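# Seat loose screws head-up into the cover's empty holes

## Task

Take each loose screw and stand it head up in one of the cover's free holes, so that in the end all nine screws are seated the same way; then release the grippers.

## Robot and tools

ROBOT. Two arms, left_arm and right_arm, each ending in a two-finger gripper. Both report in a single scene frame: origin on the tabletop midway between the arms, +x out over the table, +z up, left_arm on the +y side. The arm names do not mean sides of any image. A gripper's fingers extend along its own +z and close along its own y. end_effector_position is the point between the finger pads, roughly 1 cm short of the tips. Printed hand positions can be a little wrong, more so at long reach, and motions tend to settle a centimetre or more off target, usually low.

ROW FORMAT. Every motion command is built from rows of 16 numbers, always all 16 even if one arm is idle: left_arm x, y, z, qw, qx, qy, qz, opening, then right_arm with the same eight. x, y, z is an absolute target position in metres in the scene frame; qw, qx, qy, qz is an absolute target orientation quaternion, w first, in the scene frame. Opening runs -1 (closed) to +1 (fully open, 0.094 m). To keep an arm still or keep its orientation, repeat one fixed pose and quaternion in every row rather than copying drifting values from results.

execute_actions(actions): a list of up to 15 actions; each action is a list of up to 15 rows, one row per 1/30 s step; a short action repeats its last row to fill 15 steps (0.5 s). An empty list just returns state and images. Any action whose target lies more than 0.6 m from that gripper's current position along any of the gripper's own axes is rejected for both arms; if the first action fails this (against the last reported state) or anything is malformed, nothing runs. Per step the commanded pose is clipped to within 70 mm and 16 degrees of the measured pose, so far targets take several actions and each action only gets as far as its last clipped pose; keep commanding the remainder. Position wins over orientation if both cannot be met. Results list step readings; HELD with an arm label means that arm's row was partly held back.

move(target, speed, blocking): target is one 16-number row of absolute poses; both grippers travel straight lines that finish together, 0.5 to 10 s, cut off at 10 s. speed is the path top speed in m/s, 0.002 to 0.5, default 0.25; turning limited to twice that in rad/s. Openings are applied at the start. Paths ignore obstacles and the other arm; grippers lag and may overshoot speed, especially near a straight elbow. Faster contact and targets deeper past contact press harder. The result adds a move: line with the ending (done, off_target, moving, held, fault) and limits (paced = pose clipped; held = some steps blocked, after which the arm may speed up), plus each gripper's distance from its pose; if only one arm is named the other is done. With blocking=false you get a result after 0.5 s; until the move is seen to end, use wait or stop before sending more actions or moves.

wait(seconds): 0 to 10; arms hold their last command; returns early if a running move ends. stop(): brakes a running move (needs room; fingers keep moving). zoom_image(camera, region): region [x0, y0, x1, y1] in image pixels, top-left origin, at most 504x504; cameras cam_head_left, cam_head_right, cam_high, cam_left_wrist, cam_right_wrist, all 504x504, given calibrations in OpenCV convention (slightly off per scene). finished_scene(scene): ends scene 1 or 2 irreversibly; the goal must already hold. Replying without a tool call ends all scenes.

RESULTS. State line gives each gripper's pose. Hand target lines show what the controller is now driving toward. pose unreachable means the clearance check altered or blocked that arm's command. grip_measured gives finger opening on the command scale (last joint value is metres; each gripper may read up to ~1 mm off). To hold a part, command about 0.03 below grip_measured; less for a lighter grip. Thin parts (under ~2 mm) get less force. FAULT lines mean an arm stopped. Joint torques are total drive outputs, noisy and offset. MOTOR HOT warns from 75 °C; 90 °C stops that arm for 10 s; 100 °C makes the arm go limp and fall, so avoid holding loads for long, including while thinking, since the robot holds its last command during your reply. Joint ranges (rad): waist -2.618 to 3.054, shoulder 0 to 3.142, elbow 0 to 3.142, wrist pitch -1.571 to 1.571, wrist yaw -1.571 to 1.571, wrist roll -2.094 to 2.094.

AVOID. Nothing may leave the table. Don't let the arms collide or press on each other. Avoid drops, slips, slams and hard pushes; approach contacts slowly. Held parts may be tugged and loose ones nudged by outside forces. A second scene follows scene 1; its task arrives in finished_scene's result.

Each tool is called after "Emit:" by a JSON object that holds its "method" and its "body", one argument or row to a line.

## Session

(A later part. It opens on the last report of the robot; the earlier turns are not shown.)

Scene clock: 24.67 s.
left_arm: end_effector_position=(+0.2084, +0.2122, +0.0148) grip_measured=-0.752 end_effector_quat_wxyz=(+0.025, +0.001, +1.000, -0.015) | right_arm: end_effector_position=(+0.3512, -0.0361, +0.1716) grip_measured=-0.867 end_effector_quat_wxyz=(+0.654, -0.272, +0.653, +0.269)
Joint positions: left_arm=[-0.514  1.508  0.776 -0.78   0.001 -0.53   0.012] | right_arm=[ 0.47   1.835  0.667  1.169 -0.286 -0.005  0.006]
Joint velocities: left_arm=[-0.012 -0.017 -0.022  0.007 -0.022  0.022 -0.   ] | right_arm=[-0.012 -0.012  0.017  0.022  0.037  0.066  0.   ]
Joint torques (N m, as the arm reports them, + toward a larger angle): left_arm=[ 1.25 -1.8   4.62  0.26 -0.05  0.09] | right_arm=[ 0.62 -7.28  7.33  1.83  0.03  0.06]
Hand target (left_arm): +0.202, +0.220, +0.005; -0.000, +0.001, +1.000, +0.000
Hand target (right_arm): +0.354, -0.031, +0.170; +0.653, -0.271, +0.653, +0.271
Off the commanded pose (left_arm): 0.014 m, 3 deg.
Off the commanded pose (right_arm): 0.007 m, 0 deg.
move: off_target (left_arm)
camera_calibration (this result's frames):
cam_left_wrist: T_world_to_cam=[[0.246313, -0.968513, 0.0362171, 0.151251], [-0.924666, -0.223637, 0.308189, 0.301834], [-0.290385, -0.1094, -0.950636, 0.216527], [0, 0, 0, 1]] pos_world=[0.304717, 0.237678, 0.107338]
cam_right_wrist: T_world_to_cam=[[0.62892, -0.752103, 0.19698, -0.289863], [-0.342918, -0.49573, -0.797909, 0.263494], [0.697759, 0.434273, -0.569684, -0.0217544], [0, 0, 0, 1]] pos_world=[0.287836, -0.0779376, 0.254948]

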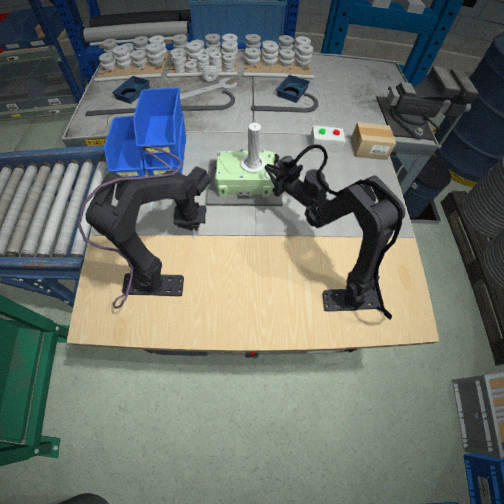

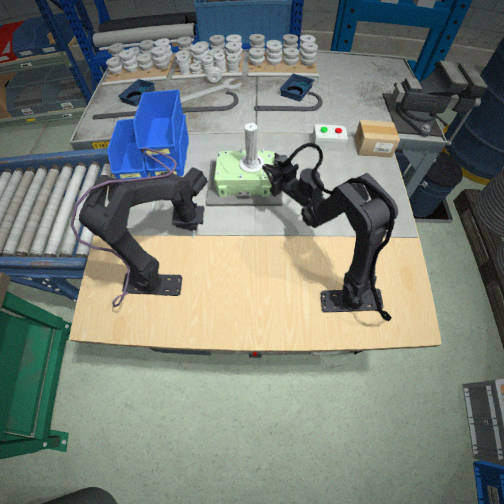

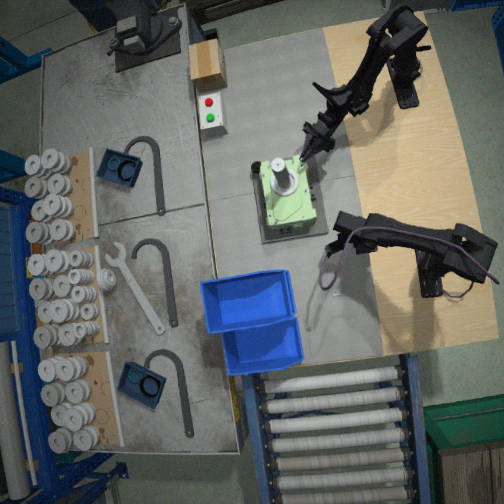

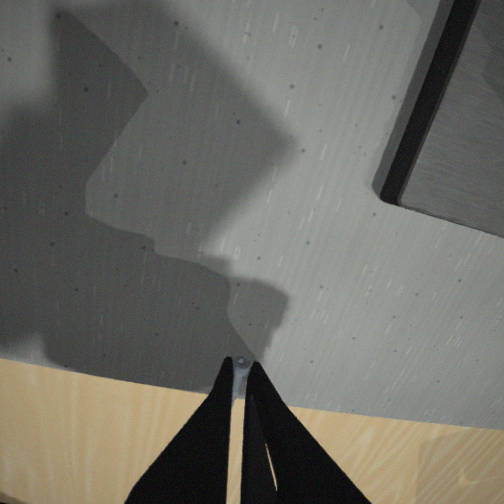

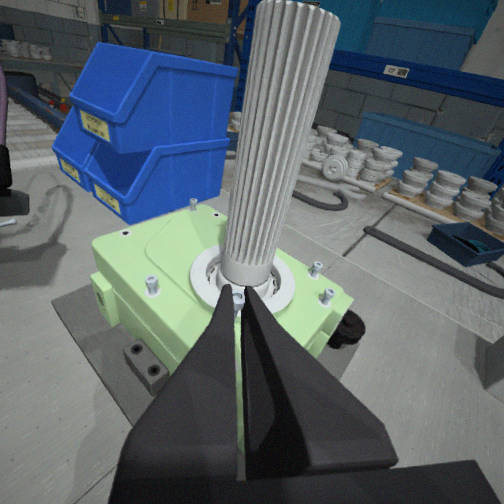

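Emit:
{"method": "move", "body": {
  "target": [0.208,0.213,0.004,0,0,1,0,-1,0.354,-0.03,0.17,0.653,-0.271,0.653,0.271,-1]
}}

Emit:
{"method": "move", "body": {
  "target": [0.2,0.2,0.13,0,0,1,0,-1,0.354,-0.03,0.17,0.653,-0.271,0.653,0.271,-1],
  "speed": 0.15
}}

Emit:
{"method": "move", "body": {
  "target": [0.26,0.12,0.13,0.612,0.354,0.612,-0.354,-1,0.354,-0.03,0.17,0.653,-0.271,0.653,0.271,-1],
  "speed": 0.2
}}

Emit:
{"method": "zoom_image", "body": {
  "camera": "cam_head_left",
  "region": [220,140,320,210]
}}

Scene clock: 25.53 s.
left_arm: end_effector_position=(+0.2088, +0.2134, +0.0146) grip_measured=-0.868 end_effector_quat_wxyz=(+0.014, +0.001, +1.000, -0.005) | right_arm: end_effector_position=(+0.3514, -0.0364, +0.1719) grip_measured=-0.867 end_effector_quat_wxyz=(+0.655, -0.271, +0.652, +0.268)
Joint positions: left_arm=[-0.513  1.536  0.802 -0.808 -0.005 -0.528  0.006] | right_arm=[ 0.47   1.835  0.667  1.17  -0.284 -0.004  0.006]
Joint velocities: left_arm=[-0.027 -0.002 -0.007 -0.007 -0.022 -0.007  0.001] | right_arm=[-0.012  0.007 -0.012  0.022  0.007  0.139 -0.001]
Joint torques (N m, as the arm reports them, + toward a larger angle): left_arm=[ 0.07 -1.8   4.72  0.51  0.05 -0.03] | right_arm=[ 0.75 -7.27  7.32  1.84  0.05  0.05]
Hand target (left_arm): +0.208, +0.213, +0.005; +0.000, +0.000, +1.000, -0.000
Hand target (right_arm): +0.354, -0.030, +0.170; +0.653, -0.271, +0.653, +0.271
Off the commanded pose (left_arm): 0.011 m, 2 deg.
Off the commanded pose (right_arm): 0.007 m, 0 deg.
move: off_target (left_arm)
camera_calibration (this result's frames):
cam_left_wrist: T_world_to_cam=[[0.246357, -0.969115, 0.0111757, 0.152814], [-0.917759, -0.229565, 0.324065, 0.302196], [-0.31149, -0.0900923, -0.945969, 0.216726], [0, 0, 0, 1]] pos_world=[0.307204, 0.236993, 0.105377]
cam_right_wrist: T_world_to_cam=[[0.627273, -0.753498, 0.196898, -0.289725], [-0.343007, -0.494276, -0.798772, 0.263983], [0.699195, 0.433511, -0.568502, -0.0223428], [0, 0, 0, 1]] pos_world=[0.287907, -0.0781411, 0.255207]

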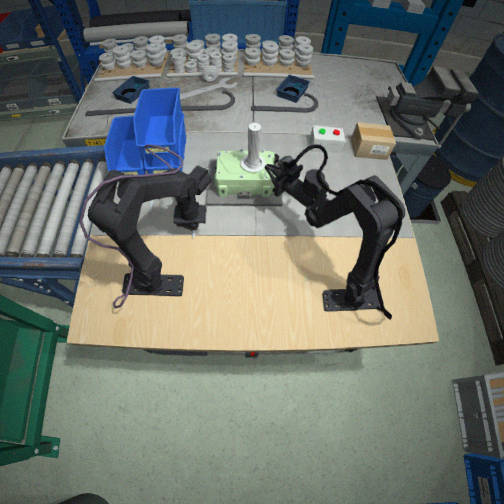

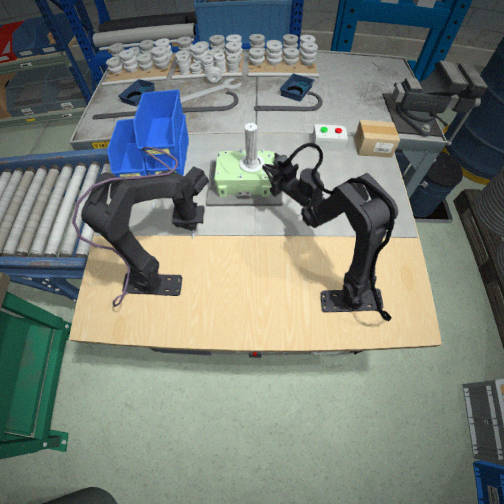

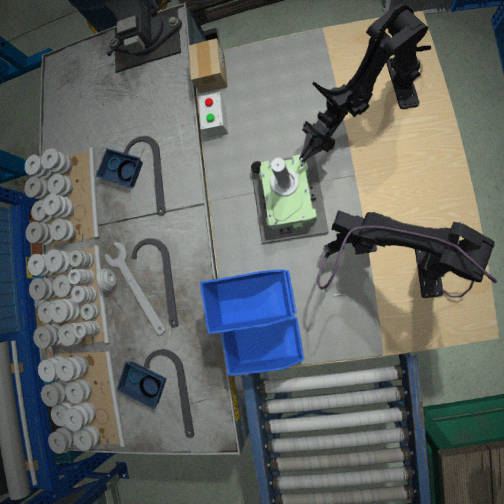

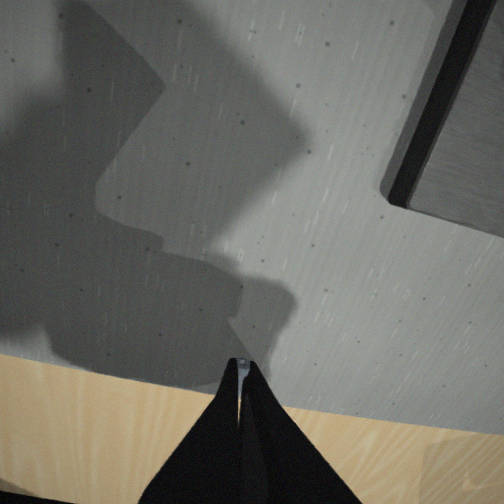

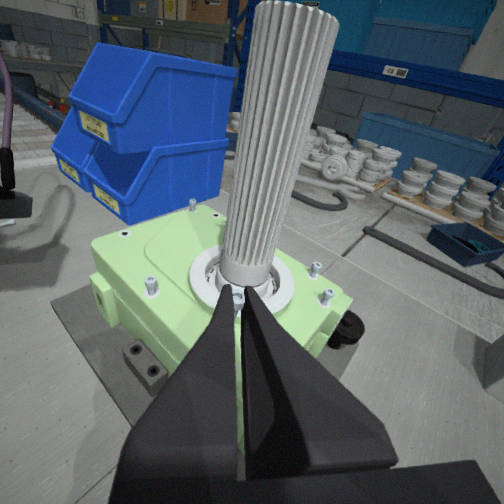

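Scene clock: 27.00 s.
left_arm: end_effector_position=(+0.1996, +0.2049, +0.1190) grip_measured=-0.868 end_effector_quat_wxyz=(-0.011, +0.000, +1.000, +0.010) | right_arm: end_effector_position=(+0.3514, -0.0364, +0.1721) grip_measured=-0.867 end_effector_quat_wxyz=(+0.655, -0.271, +0.652, +0.268)
Joint positions: left_arm=[-0.564  1.465  1.17  -1.306 -0.005 -0.582  0.006] | right_arm=[ 0.47   1.835  0.667  1.171 -0.284 -0.004  0.006]
Joint velocities: left_arm=[-0.022  0.007  0.022  0.007 -0.066 -0.007 -0.   ] | right_arm=[ 0.002  0.007 -0.012 -0.007 -0.007 -0.007 -0.001]
Joint torques (N m, as the arm reports them, + toward a larger angle): left_arm=[-1.03 -6.42  7.11  0.05  0.05 -0.12] | right_arm=[ 0.74 -7.26  7.32  1.83  0.06  0.04]
Hand target (left_arm): +0.200, +0.200, +0.130; -0.000, +0.000, +1.000, -0.000
Hand target (right_arm): +0.354, -0.030, +0.170; +0.653, -0.271, +0.653, +0.271
Off the commanded pose (left_arm): 0.012 m, 2 deg.
Off the commanded pose (right_arm): 0.007 m, 0 deg.
move: off_target (left_arm)
camera_calibration (this result's frames):
cam_left_wrist: T_world_to_cam=[[0.248103, -0.968236, -0.0310484, 0.150176], [-0.900187, -0.242271, 0.361897, 0.252531], [-0.357923, -0.0618381, -0.931701, 0.313702], [0, 0, 0, 1]] pos_world=[0.302347, 0.225985, 0.20555]
cam_right_wrist: T_world_to_cam=[[0.626854, -0.753809, 0.197043, -0.289717], [-0.342661, -0.493854, -0.799182, 0.264087], [0.699741, 0.433452, -0.567875, -0.0225523], [0, 0, 0, 1]] pos_world=[0.287883, -0.0781956, 0.255333]

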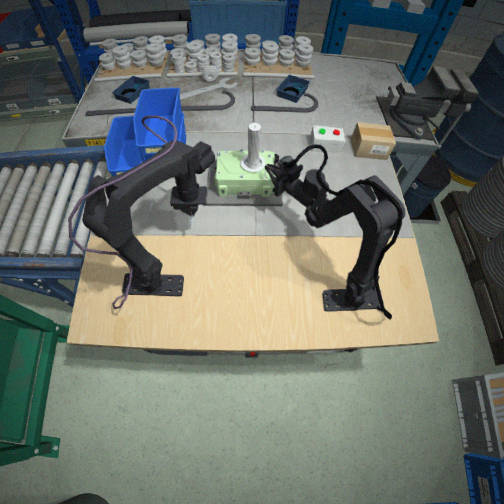

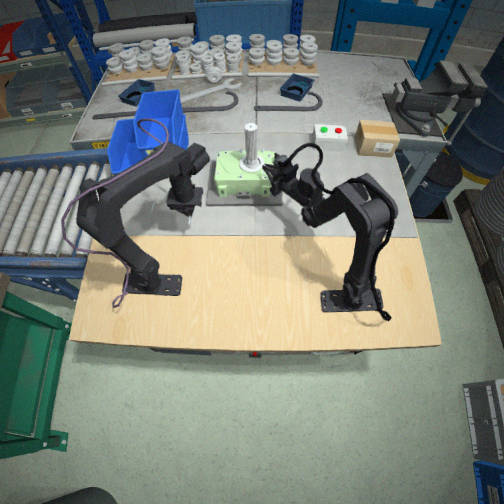

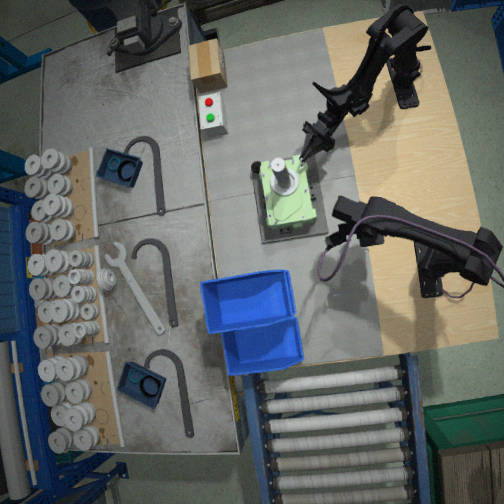

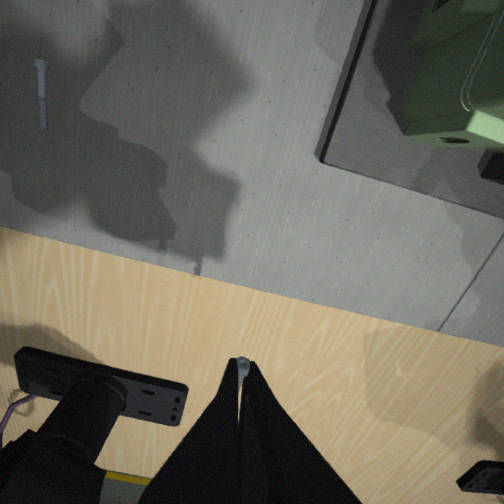

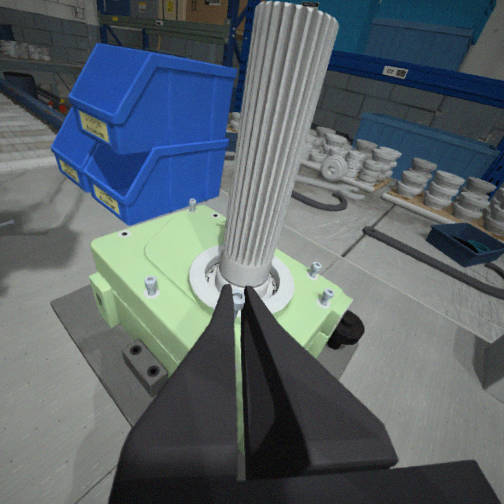

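Scene clock: 32.50 s.
left_arm: end_effector_position=(+0.2615, +0.1163, +0.1369) grip_measured=-0.868 end_effector_quat_wxyz=(+0.617, +0.357, +0.610, -0.347) | right_arm: end_effector_position=(+0.3514, -0.0364, +0.1725) grip_measured=-0.867 end_effector_quat_wxyz=(+0.656, -0.271, +0.652, +0.268)
Joint positions: left_arm=[-0.343  1.681  0.119  1.563  0.68   0.016  0.006] | right_arm=[ 0.47   1.835  0.667  1.173 -0.284 -0.004  0.006]
Joint velocities: left_arm=[-0.017 -0.017  0.002 -0.007 -0.007 -0.022 -0.   ] | right_arm=[ 0.002 -0.002 -0.022 -0.022  0.007 -0.007 -0.001]
Joint torques (N m, as the arm reports them, + toward a larger angle): left_arm=[ 1.04 -3.34  1.77  1.96  0.14 -0.11] | right_arm=[ 0.76 -7.25  7.3   1.82  0.06  0.05]
Hand target (left_arm): +0.259, +0.119, +0.132; +0.609, +0.353, +0.617, -0.351
Hand target (right_arm): +0.354, -0.030, +0.170; +0.653, -0.271, +0.653, +0.271
Off the commanded pose (left_arm): 0.008 m, 1 deg.
Off the commanded pose (right_arm): 0.007 m, 0 deg.
joint sent to its limit (left arm) — the command would take joint 4 (wrist pitch) past its upper limit, so that joint was sent only as far as its limit.
move: done
camera_calibration (this result's frames):
cam_left_wrist: T_world_to_cam=[[-0.83644, -0.496251, 0.232599, 0.242223], [-0.364559, 0.186897, -0.912232, 0.264706], [0.409224, -0.847823, -0.337241, 0.156381], [0, 0, 0, 1]] pos_world=[0.235111, 0.203314, 0.237871]
cam_right_wrist: T_world_to_cam=[[0.62659, -0.753953, 0.197333, -0.289752], [-0.341589, -0.49327, -0.800001, 0.264167], [0.700501, 0.433866, -0.56662, -0.0228108], [0, 0, 0, 1]] pos_world=[0.287771, -0.0782567, 0.255586]

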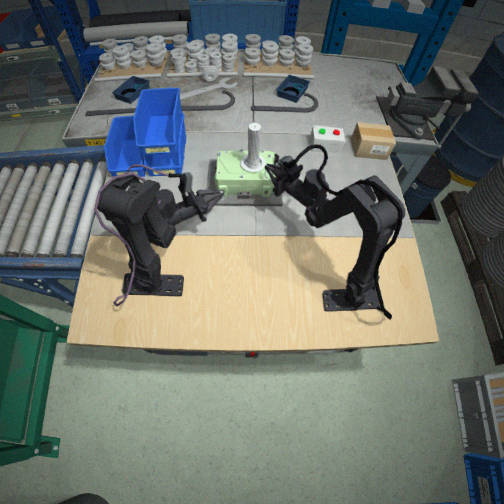

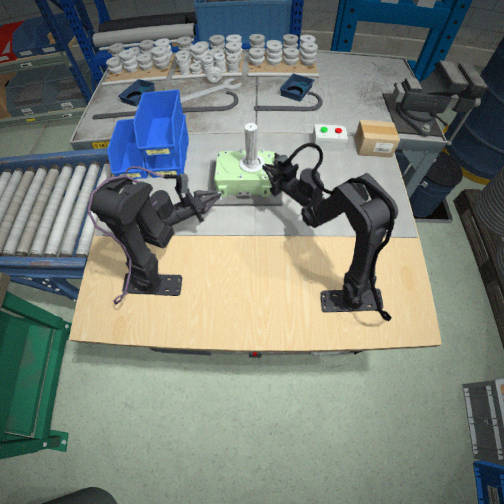

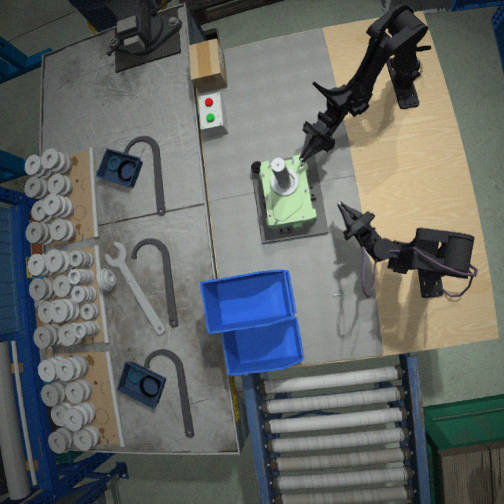

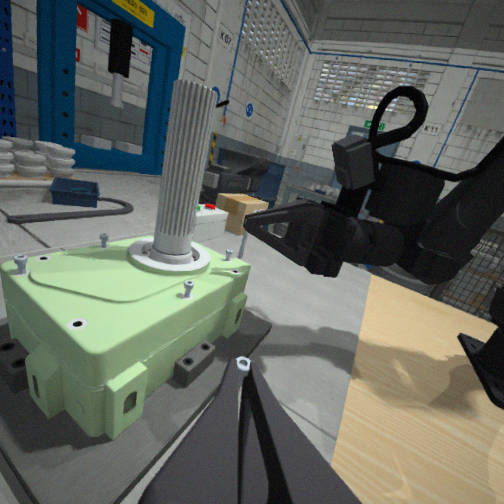

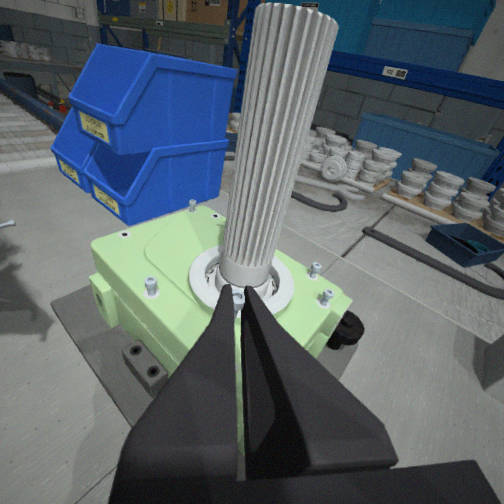

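Region (220, 140, 320, 210) of cam_head_left's 504x504 image, scaled by 5.040, with more detail than that image has; it fills the top 353 rows of this view, and the rest is white.

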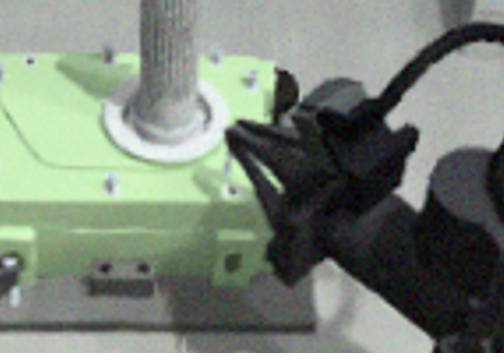

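Lower near the surface.

Emit:
{"method": "move", "body": {
  "target": [0.26,0.12,0.13,0.612,0.354,0.612,-0.354,-1,0.357,-0.03,0.15,0.653,-0.271,0.653,0.271,-1],
  "speed": 0.03
}}

Emit:
{"method": "zoom_image", "body": {
  "camera": "cam_left_wrist",
  "region": [190,200,290,290]
}}

Emit:
{"method": "zoom_image", "body": {
  "camera": "cam_head_left",
  "region": [240,150,300,200]
}}

Scene clock: 33.63 s.
left_arm: end_effector_position=(+0.2611, +0.1174, +0.1372) grip_measured=-0.868 end_effector_quat_wxyz=(+0.616, +0.359, +0.608, -0.349) | right_arm: end_effector_position=(+0.3547, -0.0346, +0.1527) grip_measured=-0.867 end_effector_quat_wxyz=(+0.655, -0.271, +0.653, +0.268)
Joint positions: left_arm=[-0.332  1.681  0.119  1.564  0.697  0.016  0.006] | right_arm=[ 0.47   1.921  0.667  1.255 -0.284 -0.004  0.006]
Joint velocities: left_arm=[-0.017  0.017  0.002 -0.066 -0.007  0.037 -0.   ] | right_arm=[-0.012  0.002  0.002  0.007 -0.022  0.022  0.   ]
Joint torques (N m, as the arm reports them, + toward a larger angle): left_arm=[ 1.04 -2.73  2.1   1.95  0.13 -0.06] | right_arm=[ 0.45 -7.7   6.56  1.83  0.01  0.05]
Hand target (left_arm): +0.260, +0.120, +0.130; +0.608, +0.357, +0.616, -0.352
Hand target (right_arm): +0.357, -0.030, +0.150; +0.653, -0.271, +0.653, +0.271
Off the commanded pose (left_arm): 0.008 m, 1 deg.
Off the commanded pose (right_arm): 0.006 m, 0 deg.
joint sent to its limit (left arm) — the command would take joint 4 (wrist pitch) past its upper limit, so that joint was sent only as far as its limit.
move: done
camera_calibration (this result's frames):
cam_left_wrist: T_world_to_cam=[[-0.840163, -0.49038, 0.231635, 0.242784], [-0.361952, 0.188937, -0.912849, 0.263791], [0.403878, -0.850782, -0.336231, 0.159231], [0, 0, 0, 1]] pos_world=[0.235148, 0.204687, 0.238103]
cam_right_wrist: T_world_to_cam=[[0.627184, -0.75363, 0.196679, -0.286647], [-0.343999, -0.494582, -0.798157, 0.250834], [0.698788, 0.432933, -0.569441, -0.0360824], [0, 0, 0, 1]] pos_world=[0.291281, -0.0763469, 0.236035]

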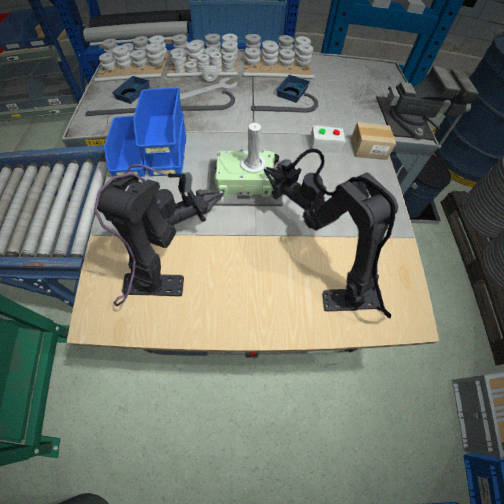

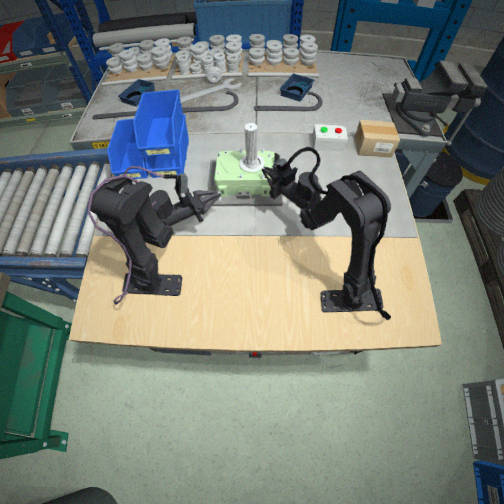

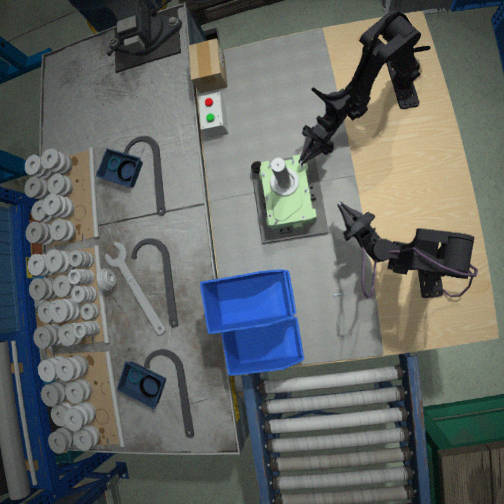

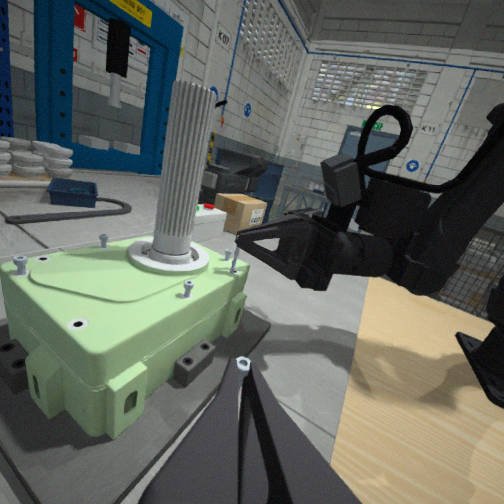

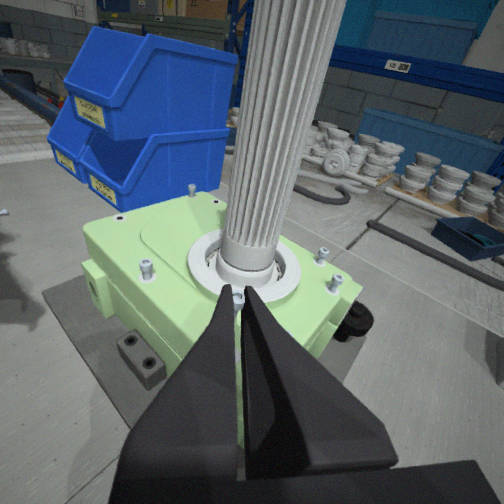

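Region (190, 200, 290, 290) of cam_left_wrist's 504x504 image, scaled by 5.040, with more detail than that image has; it fills the top 454 rows of this view, and the rest is white.

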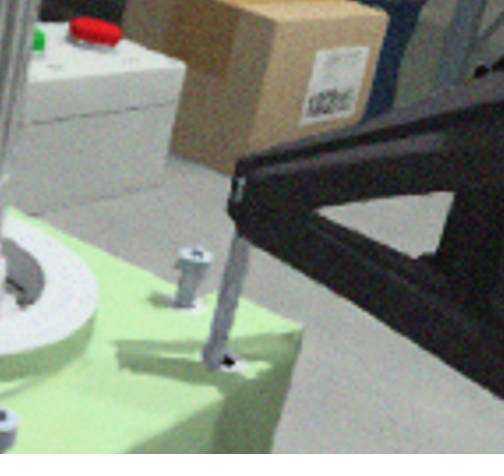

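Region (240, 150, 300, 200) of cam_head_left's 504x504 image, scaled by 8.400, with more detail than that image has.

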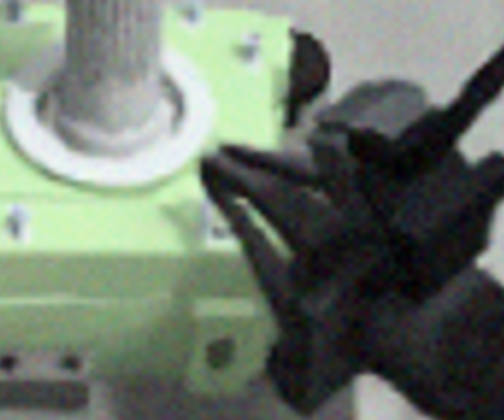

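Need about −y 5 mm.

Emit:
{"method": "move", "body": {
  "target": [0.26,0.12,0.13,0.612,0.354,0.612,-0.354,-1,0.354,-0.043,0.152,0.653,-0.271,0.653,0.271,-1],
  "speed": 0.02
}}

Emit:
{"method": "zoom_image", "body": {
  "camera": "cam_left_wrist",
  "region": [190,200,290,290]
}}

Scene clock: 34.43 s.
left_arm: end_effector_position=(+0.2609, +0.1173, +0.1372) grip_measured=-0.868 end_effector_quat_wxyz=(+0.616, +0.359, +0.608, -0.349) | right_arm: end_effector_position=(+0.3567, -0.0387, +0.1551) grip_measured=-0.867 end_effector_quat_wxyz=(+0.658, -0.272, +0.649, +0.270)
Joint positions: left_arm=[-0.332  1.681  0.119  1.564  0.699  0.016  0.006] | right_arm=[ 0.454  1.921  0.667  1.265 -0.304 -0.004  0.006]
Joint velocities: left_arm=[-0.002  0.002  0.012 -0.066 -0.007  0.007  0.   ] | right_arm=[ 0.007 -0.017 -0.007  0.022 -0.037 -0.007  0.   ]
Joint torques (N m, as the arm reports them, + toward a larger angle): left_arm=[ 1.04 -2.72  2.1   1.96  0.12 -0.06] | right_arm=[ -0.52 -10.2    3.69   1.83  -0.06   0.04]
Hand target (left_arm): +0.260, +0.120, +0.130; +0.608, +0.357, +0.616, -0.352
Hand target (right_arm): +0.354, -0.043, +0.152; +0.653, -0.271, +0.653, +0.271
Off the commanded pose (left_arm): 0.008 m, 1 deg.
Off the commanded pose (right_arm): 0.006 m, 1 deg.
joint sent to its limit (left arm) — the command would take joint 4 (wrist pitch) past its upper limit, so that joint was sent only as far as its limit.
move: done
camera_calibration (this result's frames):
cam_left_wrist: T_world_to_cam=[[-0.84091, -0.489098, 0.231631, 0.242564], [-0.361662, 0.189493, -0.912849, 0.26359], [0.40258, -0.851396, -0.336234, 0.159621], [0, 0, 0, 1]] pos_world=[0.235045, 0.20459, 0.238103]
cam_right_wrist: T_world_to_cam=[[0.628315, -0.752138, 0.198769, -0.292072], [-0.335066, -0.492221, -0.803399, 0.249116], [0.702105, 0.438187, -0.561285, -0.0365725], [0, 0, 0, 1]] pos_world=[0.292661, -0.0810328, 0.237667]

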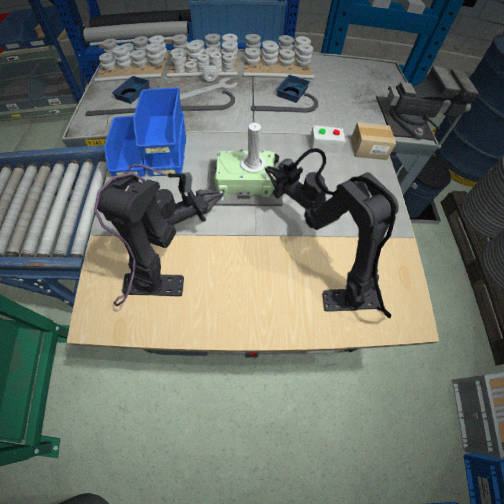

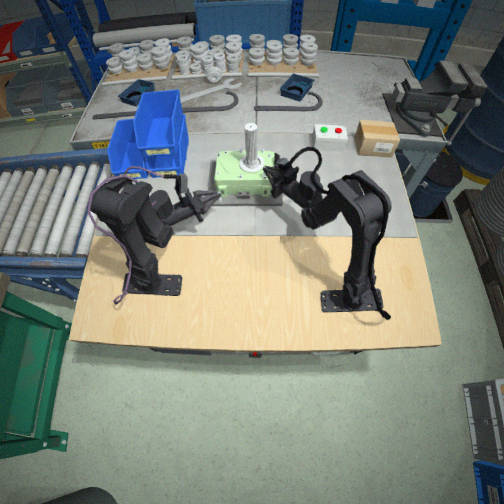

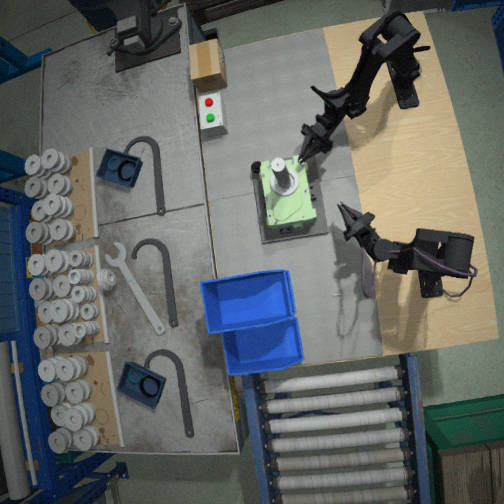

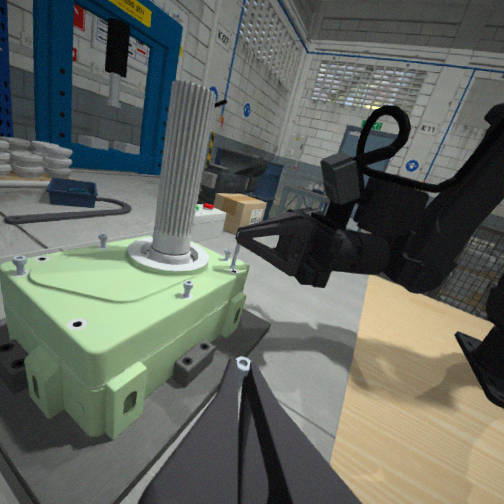

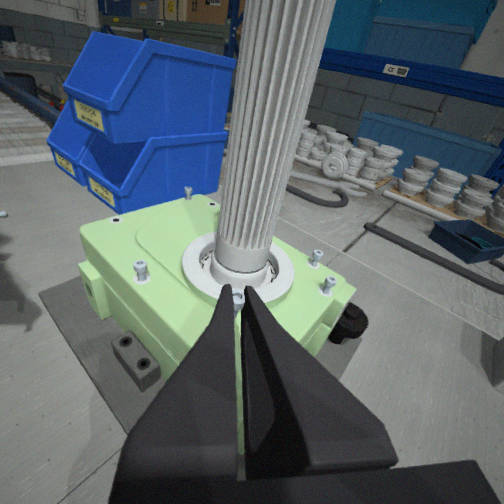

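Region (190, 200, 290, 290) of cam_left_wrist's 504x504 image, scaled by 5.040, with more detail than that image has; it fills the top 454 rows of this view, and the rest is white.

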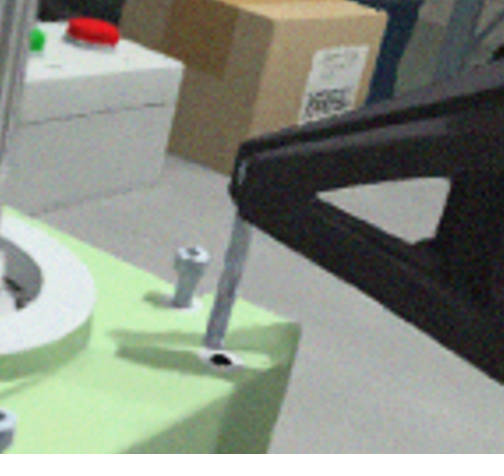

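Retract ~3 mm while lowering.

Emit:
{"method": "move", "body": {
  "target": [0.26,0.12,0.13,0.612,0.354,0.612,-0.354,-1,0.35,-0.044,0.14,0.653,-0.271,0.653,0.271,-1],
  "speed": 0.015
}}

Emit:
{"method": "zoom_image", "body": {
  "camera": "cam_left_wrist",
  "region": [190,200,290,290]
}}

Scene clock: 36.87 s.
left_arm: end_effector_position=(+0.2609, +0.1173, +0.1372) grip_measured=-0.868 end_effector_quat_wxyz=(+0.616, +0.359, +0.608, -0.349) | right_arm: end_effector_position=(+0.3509, -0.0413, +0.1598) grip_measured=-0.867 end_effector_quat_wxyz=(+0.669, -0.271, +0.636, +0.271)
Joint positions: left_arm=[-0.332  1.681  0.119  1.564  0.699  0.016  0.006] | right_arm=[ 0.454  1.921  0.639  1.327 -0.306 -0.004  0.006]
Joint velocities: left_arm=[ 0.007 -0.017 -0.022 -0.051  0.022  0.095 -0.   ] | right_arm=[ 0.007  0.007 -0.007  0.007 -0.022  0.007  0.   ]
Joint torques (N m, as the arm reports them, + toward a larger angle): left_arm=[ 1.06 -2.73  2.12  1.95  0.13 -0.06] | right_arm=[-0.32 -6.8   3.7   1.84 -0.04  0.05]
Hand target (left_arm): +0.260, +0.120, +0.130; +0.608, +0.356, +0.616, -0.352
Hand target (right_arm): +0.350, -0.044, +0.140; +0.653, -0.271, +0.653, +0.271
Off the commanded pose (left_arm): 0.008 m, 1 deg.
Off the commanded pose (right_arm): 0.020 m, 3 deg.
joint sent to its limit (left arm) — the command would take joint 4 (wrist pitch) past its upper limit, so that joint was sent only as far as its limit.
move: off_target (right_arm)
camera_calibration (this result's frames):
cam_left_wrist: T_world_to_cam=[[-0.84091, -0.489098, 0.231631, 0.242564], [-0.361662, 0.189493, -0.912849, 0.26359], [0.40258, -0.851396, -0.336234, 0.159621], [0, 0, 0, 1]] pos_world=[0.235045, 0.20459, 0.238103]
cam_right_wrist: T_world_to_cam=[[0.623806, -0.75395, 0.205974, -0.290981], [-0.308941, -0.479934, -0.821108, 0.243919], [0.717928, 0.448579, -0.532312, -0.0384985], [0, 0, 0, 1]] pos_world=[0.284512, -0.0850507, 0.239726]

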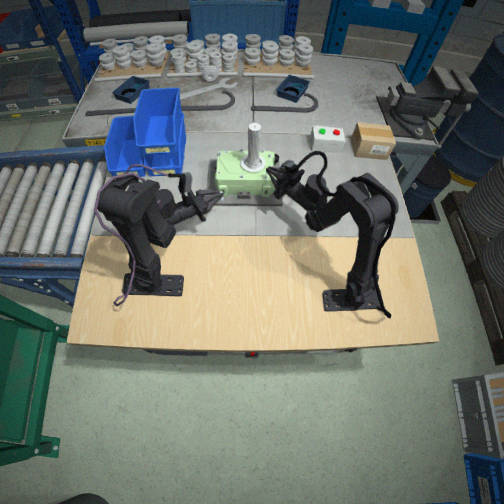

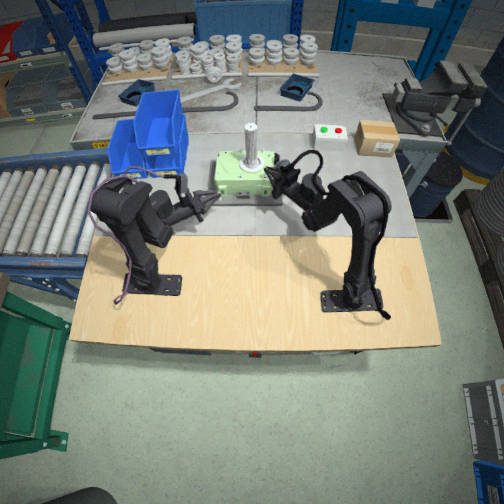

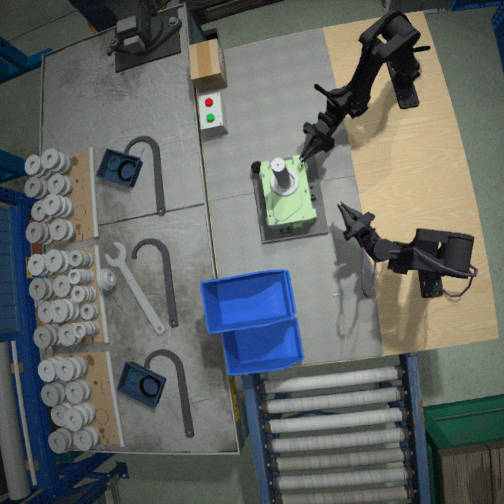

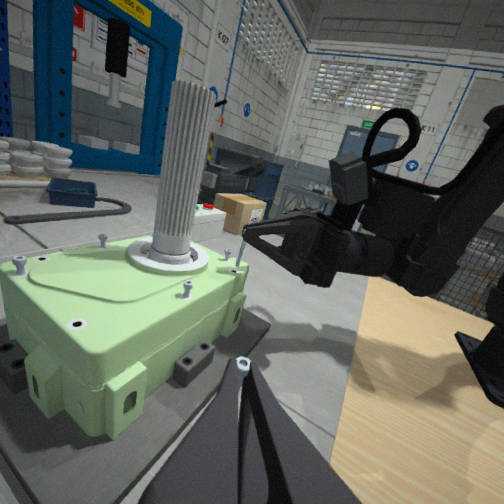

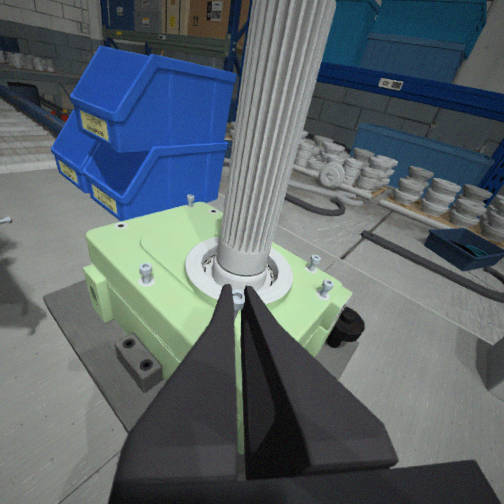

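Region (190, 200, 290, 290) of cam_left_wrist's 504x504 image, scaled by 5.040, with more detail than that image has; it fills the top 454 rows of this view, and the rest is white.

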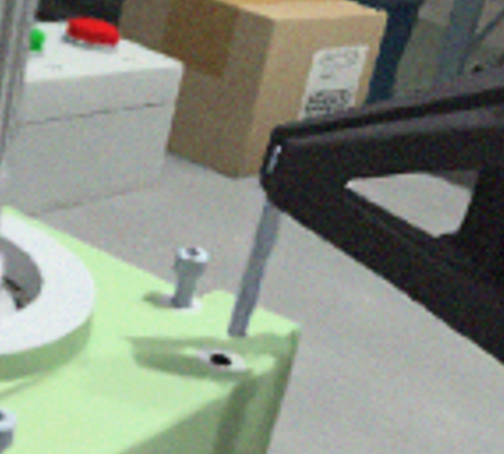

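Shoulder stiction. Command forward-down.

Emit:
{"method": "move", "body": {
  "target": [0.26,0.12,0.13,0.612,0.354,0.612,-0.354,-1,0.354,-0.041,0.136,0.653,-0.271,0.653,0.271,-1],
  "speed": 0.02
}}

Emit:
{"method": "zoom_image", "body": {
  "camera": "cam_left_wrist",
  "region": [190,200,290,290]
}}

Scene clock: 38.40 s.
left_arm: end_effector_position=(+0.2608, +0.1172, +0.1372) grip_measured=-0.868 end_effector_quat_wxyz=(+0.616, +0.359, +0.608, -0.349) | right_arm: end_effector_position=(+0.3517, -0.0408, +0.1515) grip_measured=-0.867 end_effector_quat_wxyz=(+0.668, -0.272, +0.638, +0.271)
Joint positions: left_arm=[-0.332  1.681  0.119  1.564  0.699  0.016  0.006] | right_arm=[ 0.454  1.953  0.639  1.354 -0.306 -0.004  0.006]
Joint velocities: left_arm=[-0.002 -0.012  0.017  0.037 -0.007 -0.007 -0.001] | right_arm=[ 0.007  0.007  0.007 -0.007 -0.066  0.022  0.001]
Joint torques (N m, as the arm reports them, + toward a larger angle): left_arm=[ 1.06 -2.72  2.1   1.95  0.13 -0.05] | right_arm=[-0.19 -7.27  5.1   1.68  0.    0.05]
Hand target (left_arm): +0.260, +0.120, +0.130; +0.608, +0.357, +0.616, -0.352
Hand target (right_arm): +0.354, -0.041, +0.136; +0.653, -0.271, +0.653, +0.271
Off the commanded pose (left_arm): 0.008 m, 1 deg.
Off the commanded pose (right_arm): 0.016 m, 2 deg.
joint sent to its limit (left arm) — the command would take joint 4 (wrist pitch) past its upper limit, so that joint was sent only as far as its limit.
move: off_target (right_arm)
camera_calibration (this result's frames):
cam_left_wrist: T_world_to_cam=[[-0.841097, -0.488778, 0.23163, 0.242509], [-0.361589, 0.189632, -0.912849, 0.26354], [0.402256, -0.851549, -0.336235, 0.159719], [0, 0, 0, 1]] pos_world=[0.235019, 0.204566, 0.238103]
cam_right_wrist: T_world_to_cam=[[0.624709, -0.753478, 0.204963, -0.289609], [-0.312544, -0.481818, -0.818637, 0.238399], [0.71558, 0.44735, -0.536491, -0.0422675], [0, 0, 0, 1]] pos_world=[0.285678, -0.084441, 0.231845]

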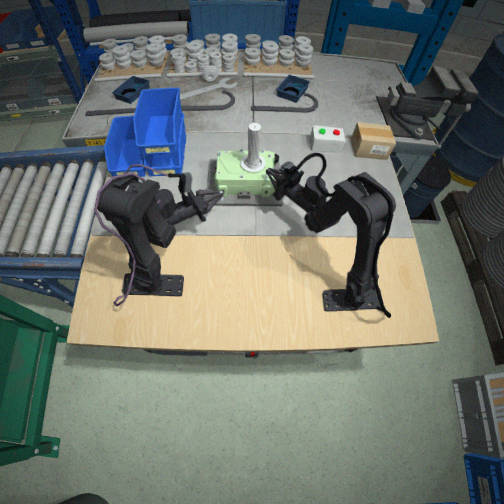

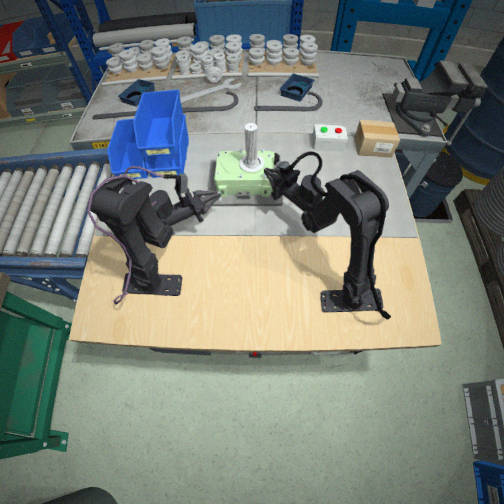

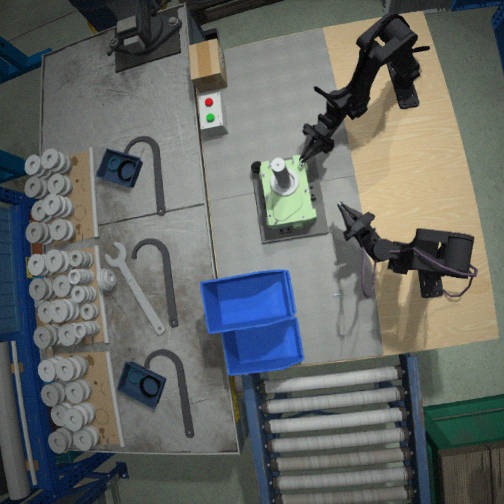

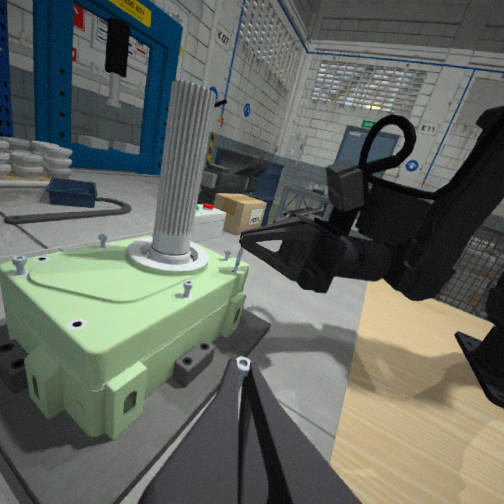

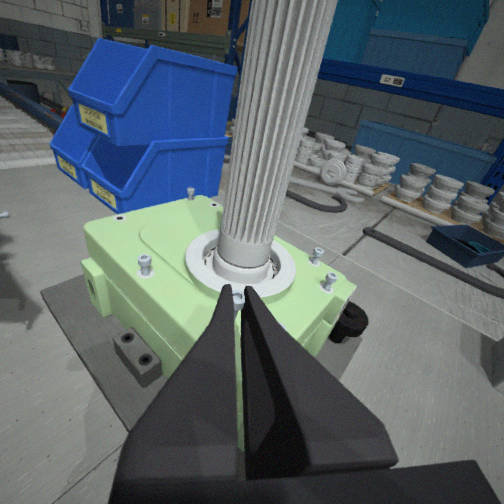

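Region (190, 200, 290, 290) of cam_left_wrist's 504x504 image, scaled by 5.040, with more detail than that image has; it fills the top 454 rows of this view, and the rest is white.

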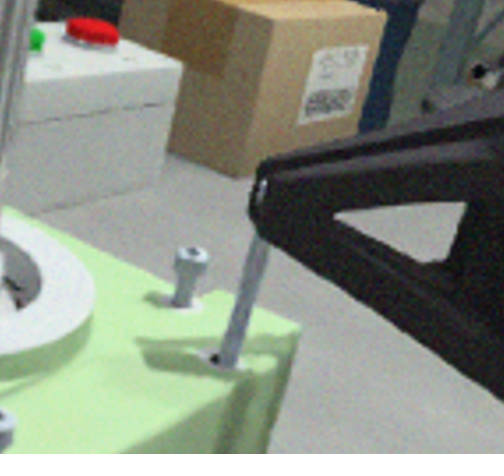

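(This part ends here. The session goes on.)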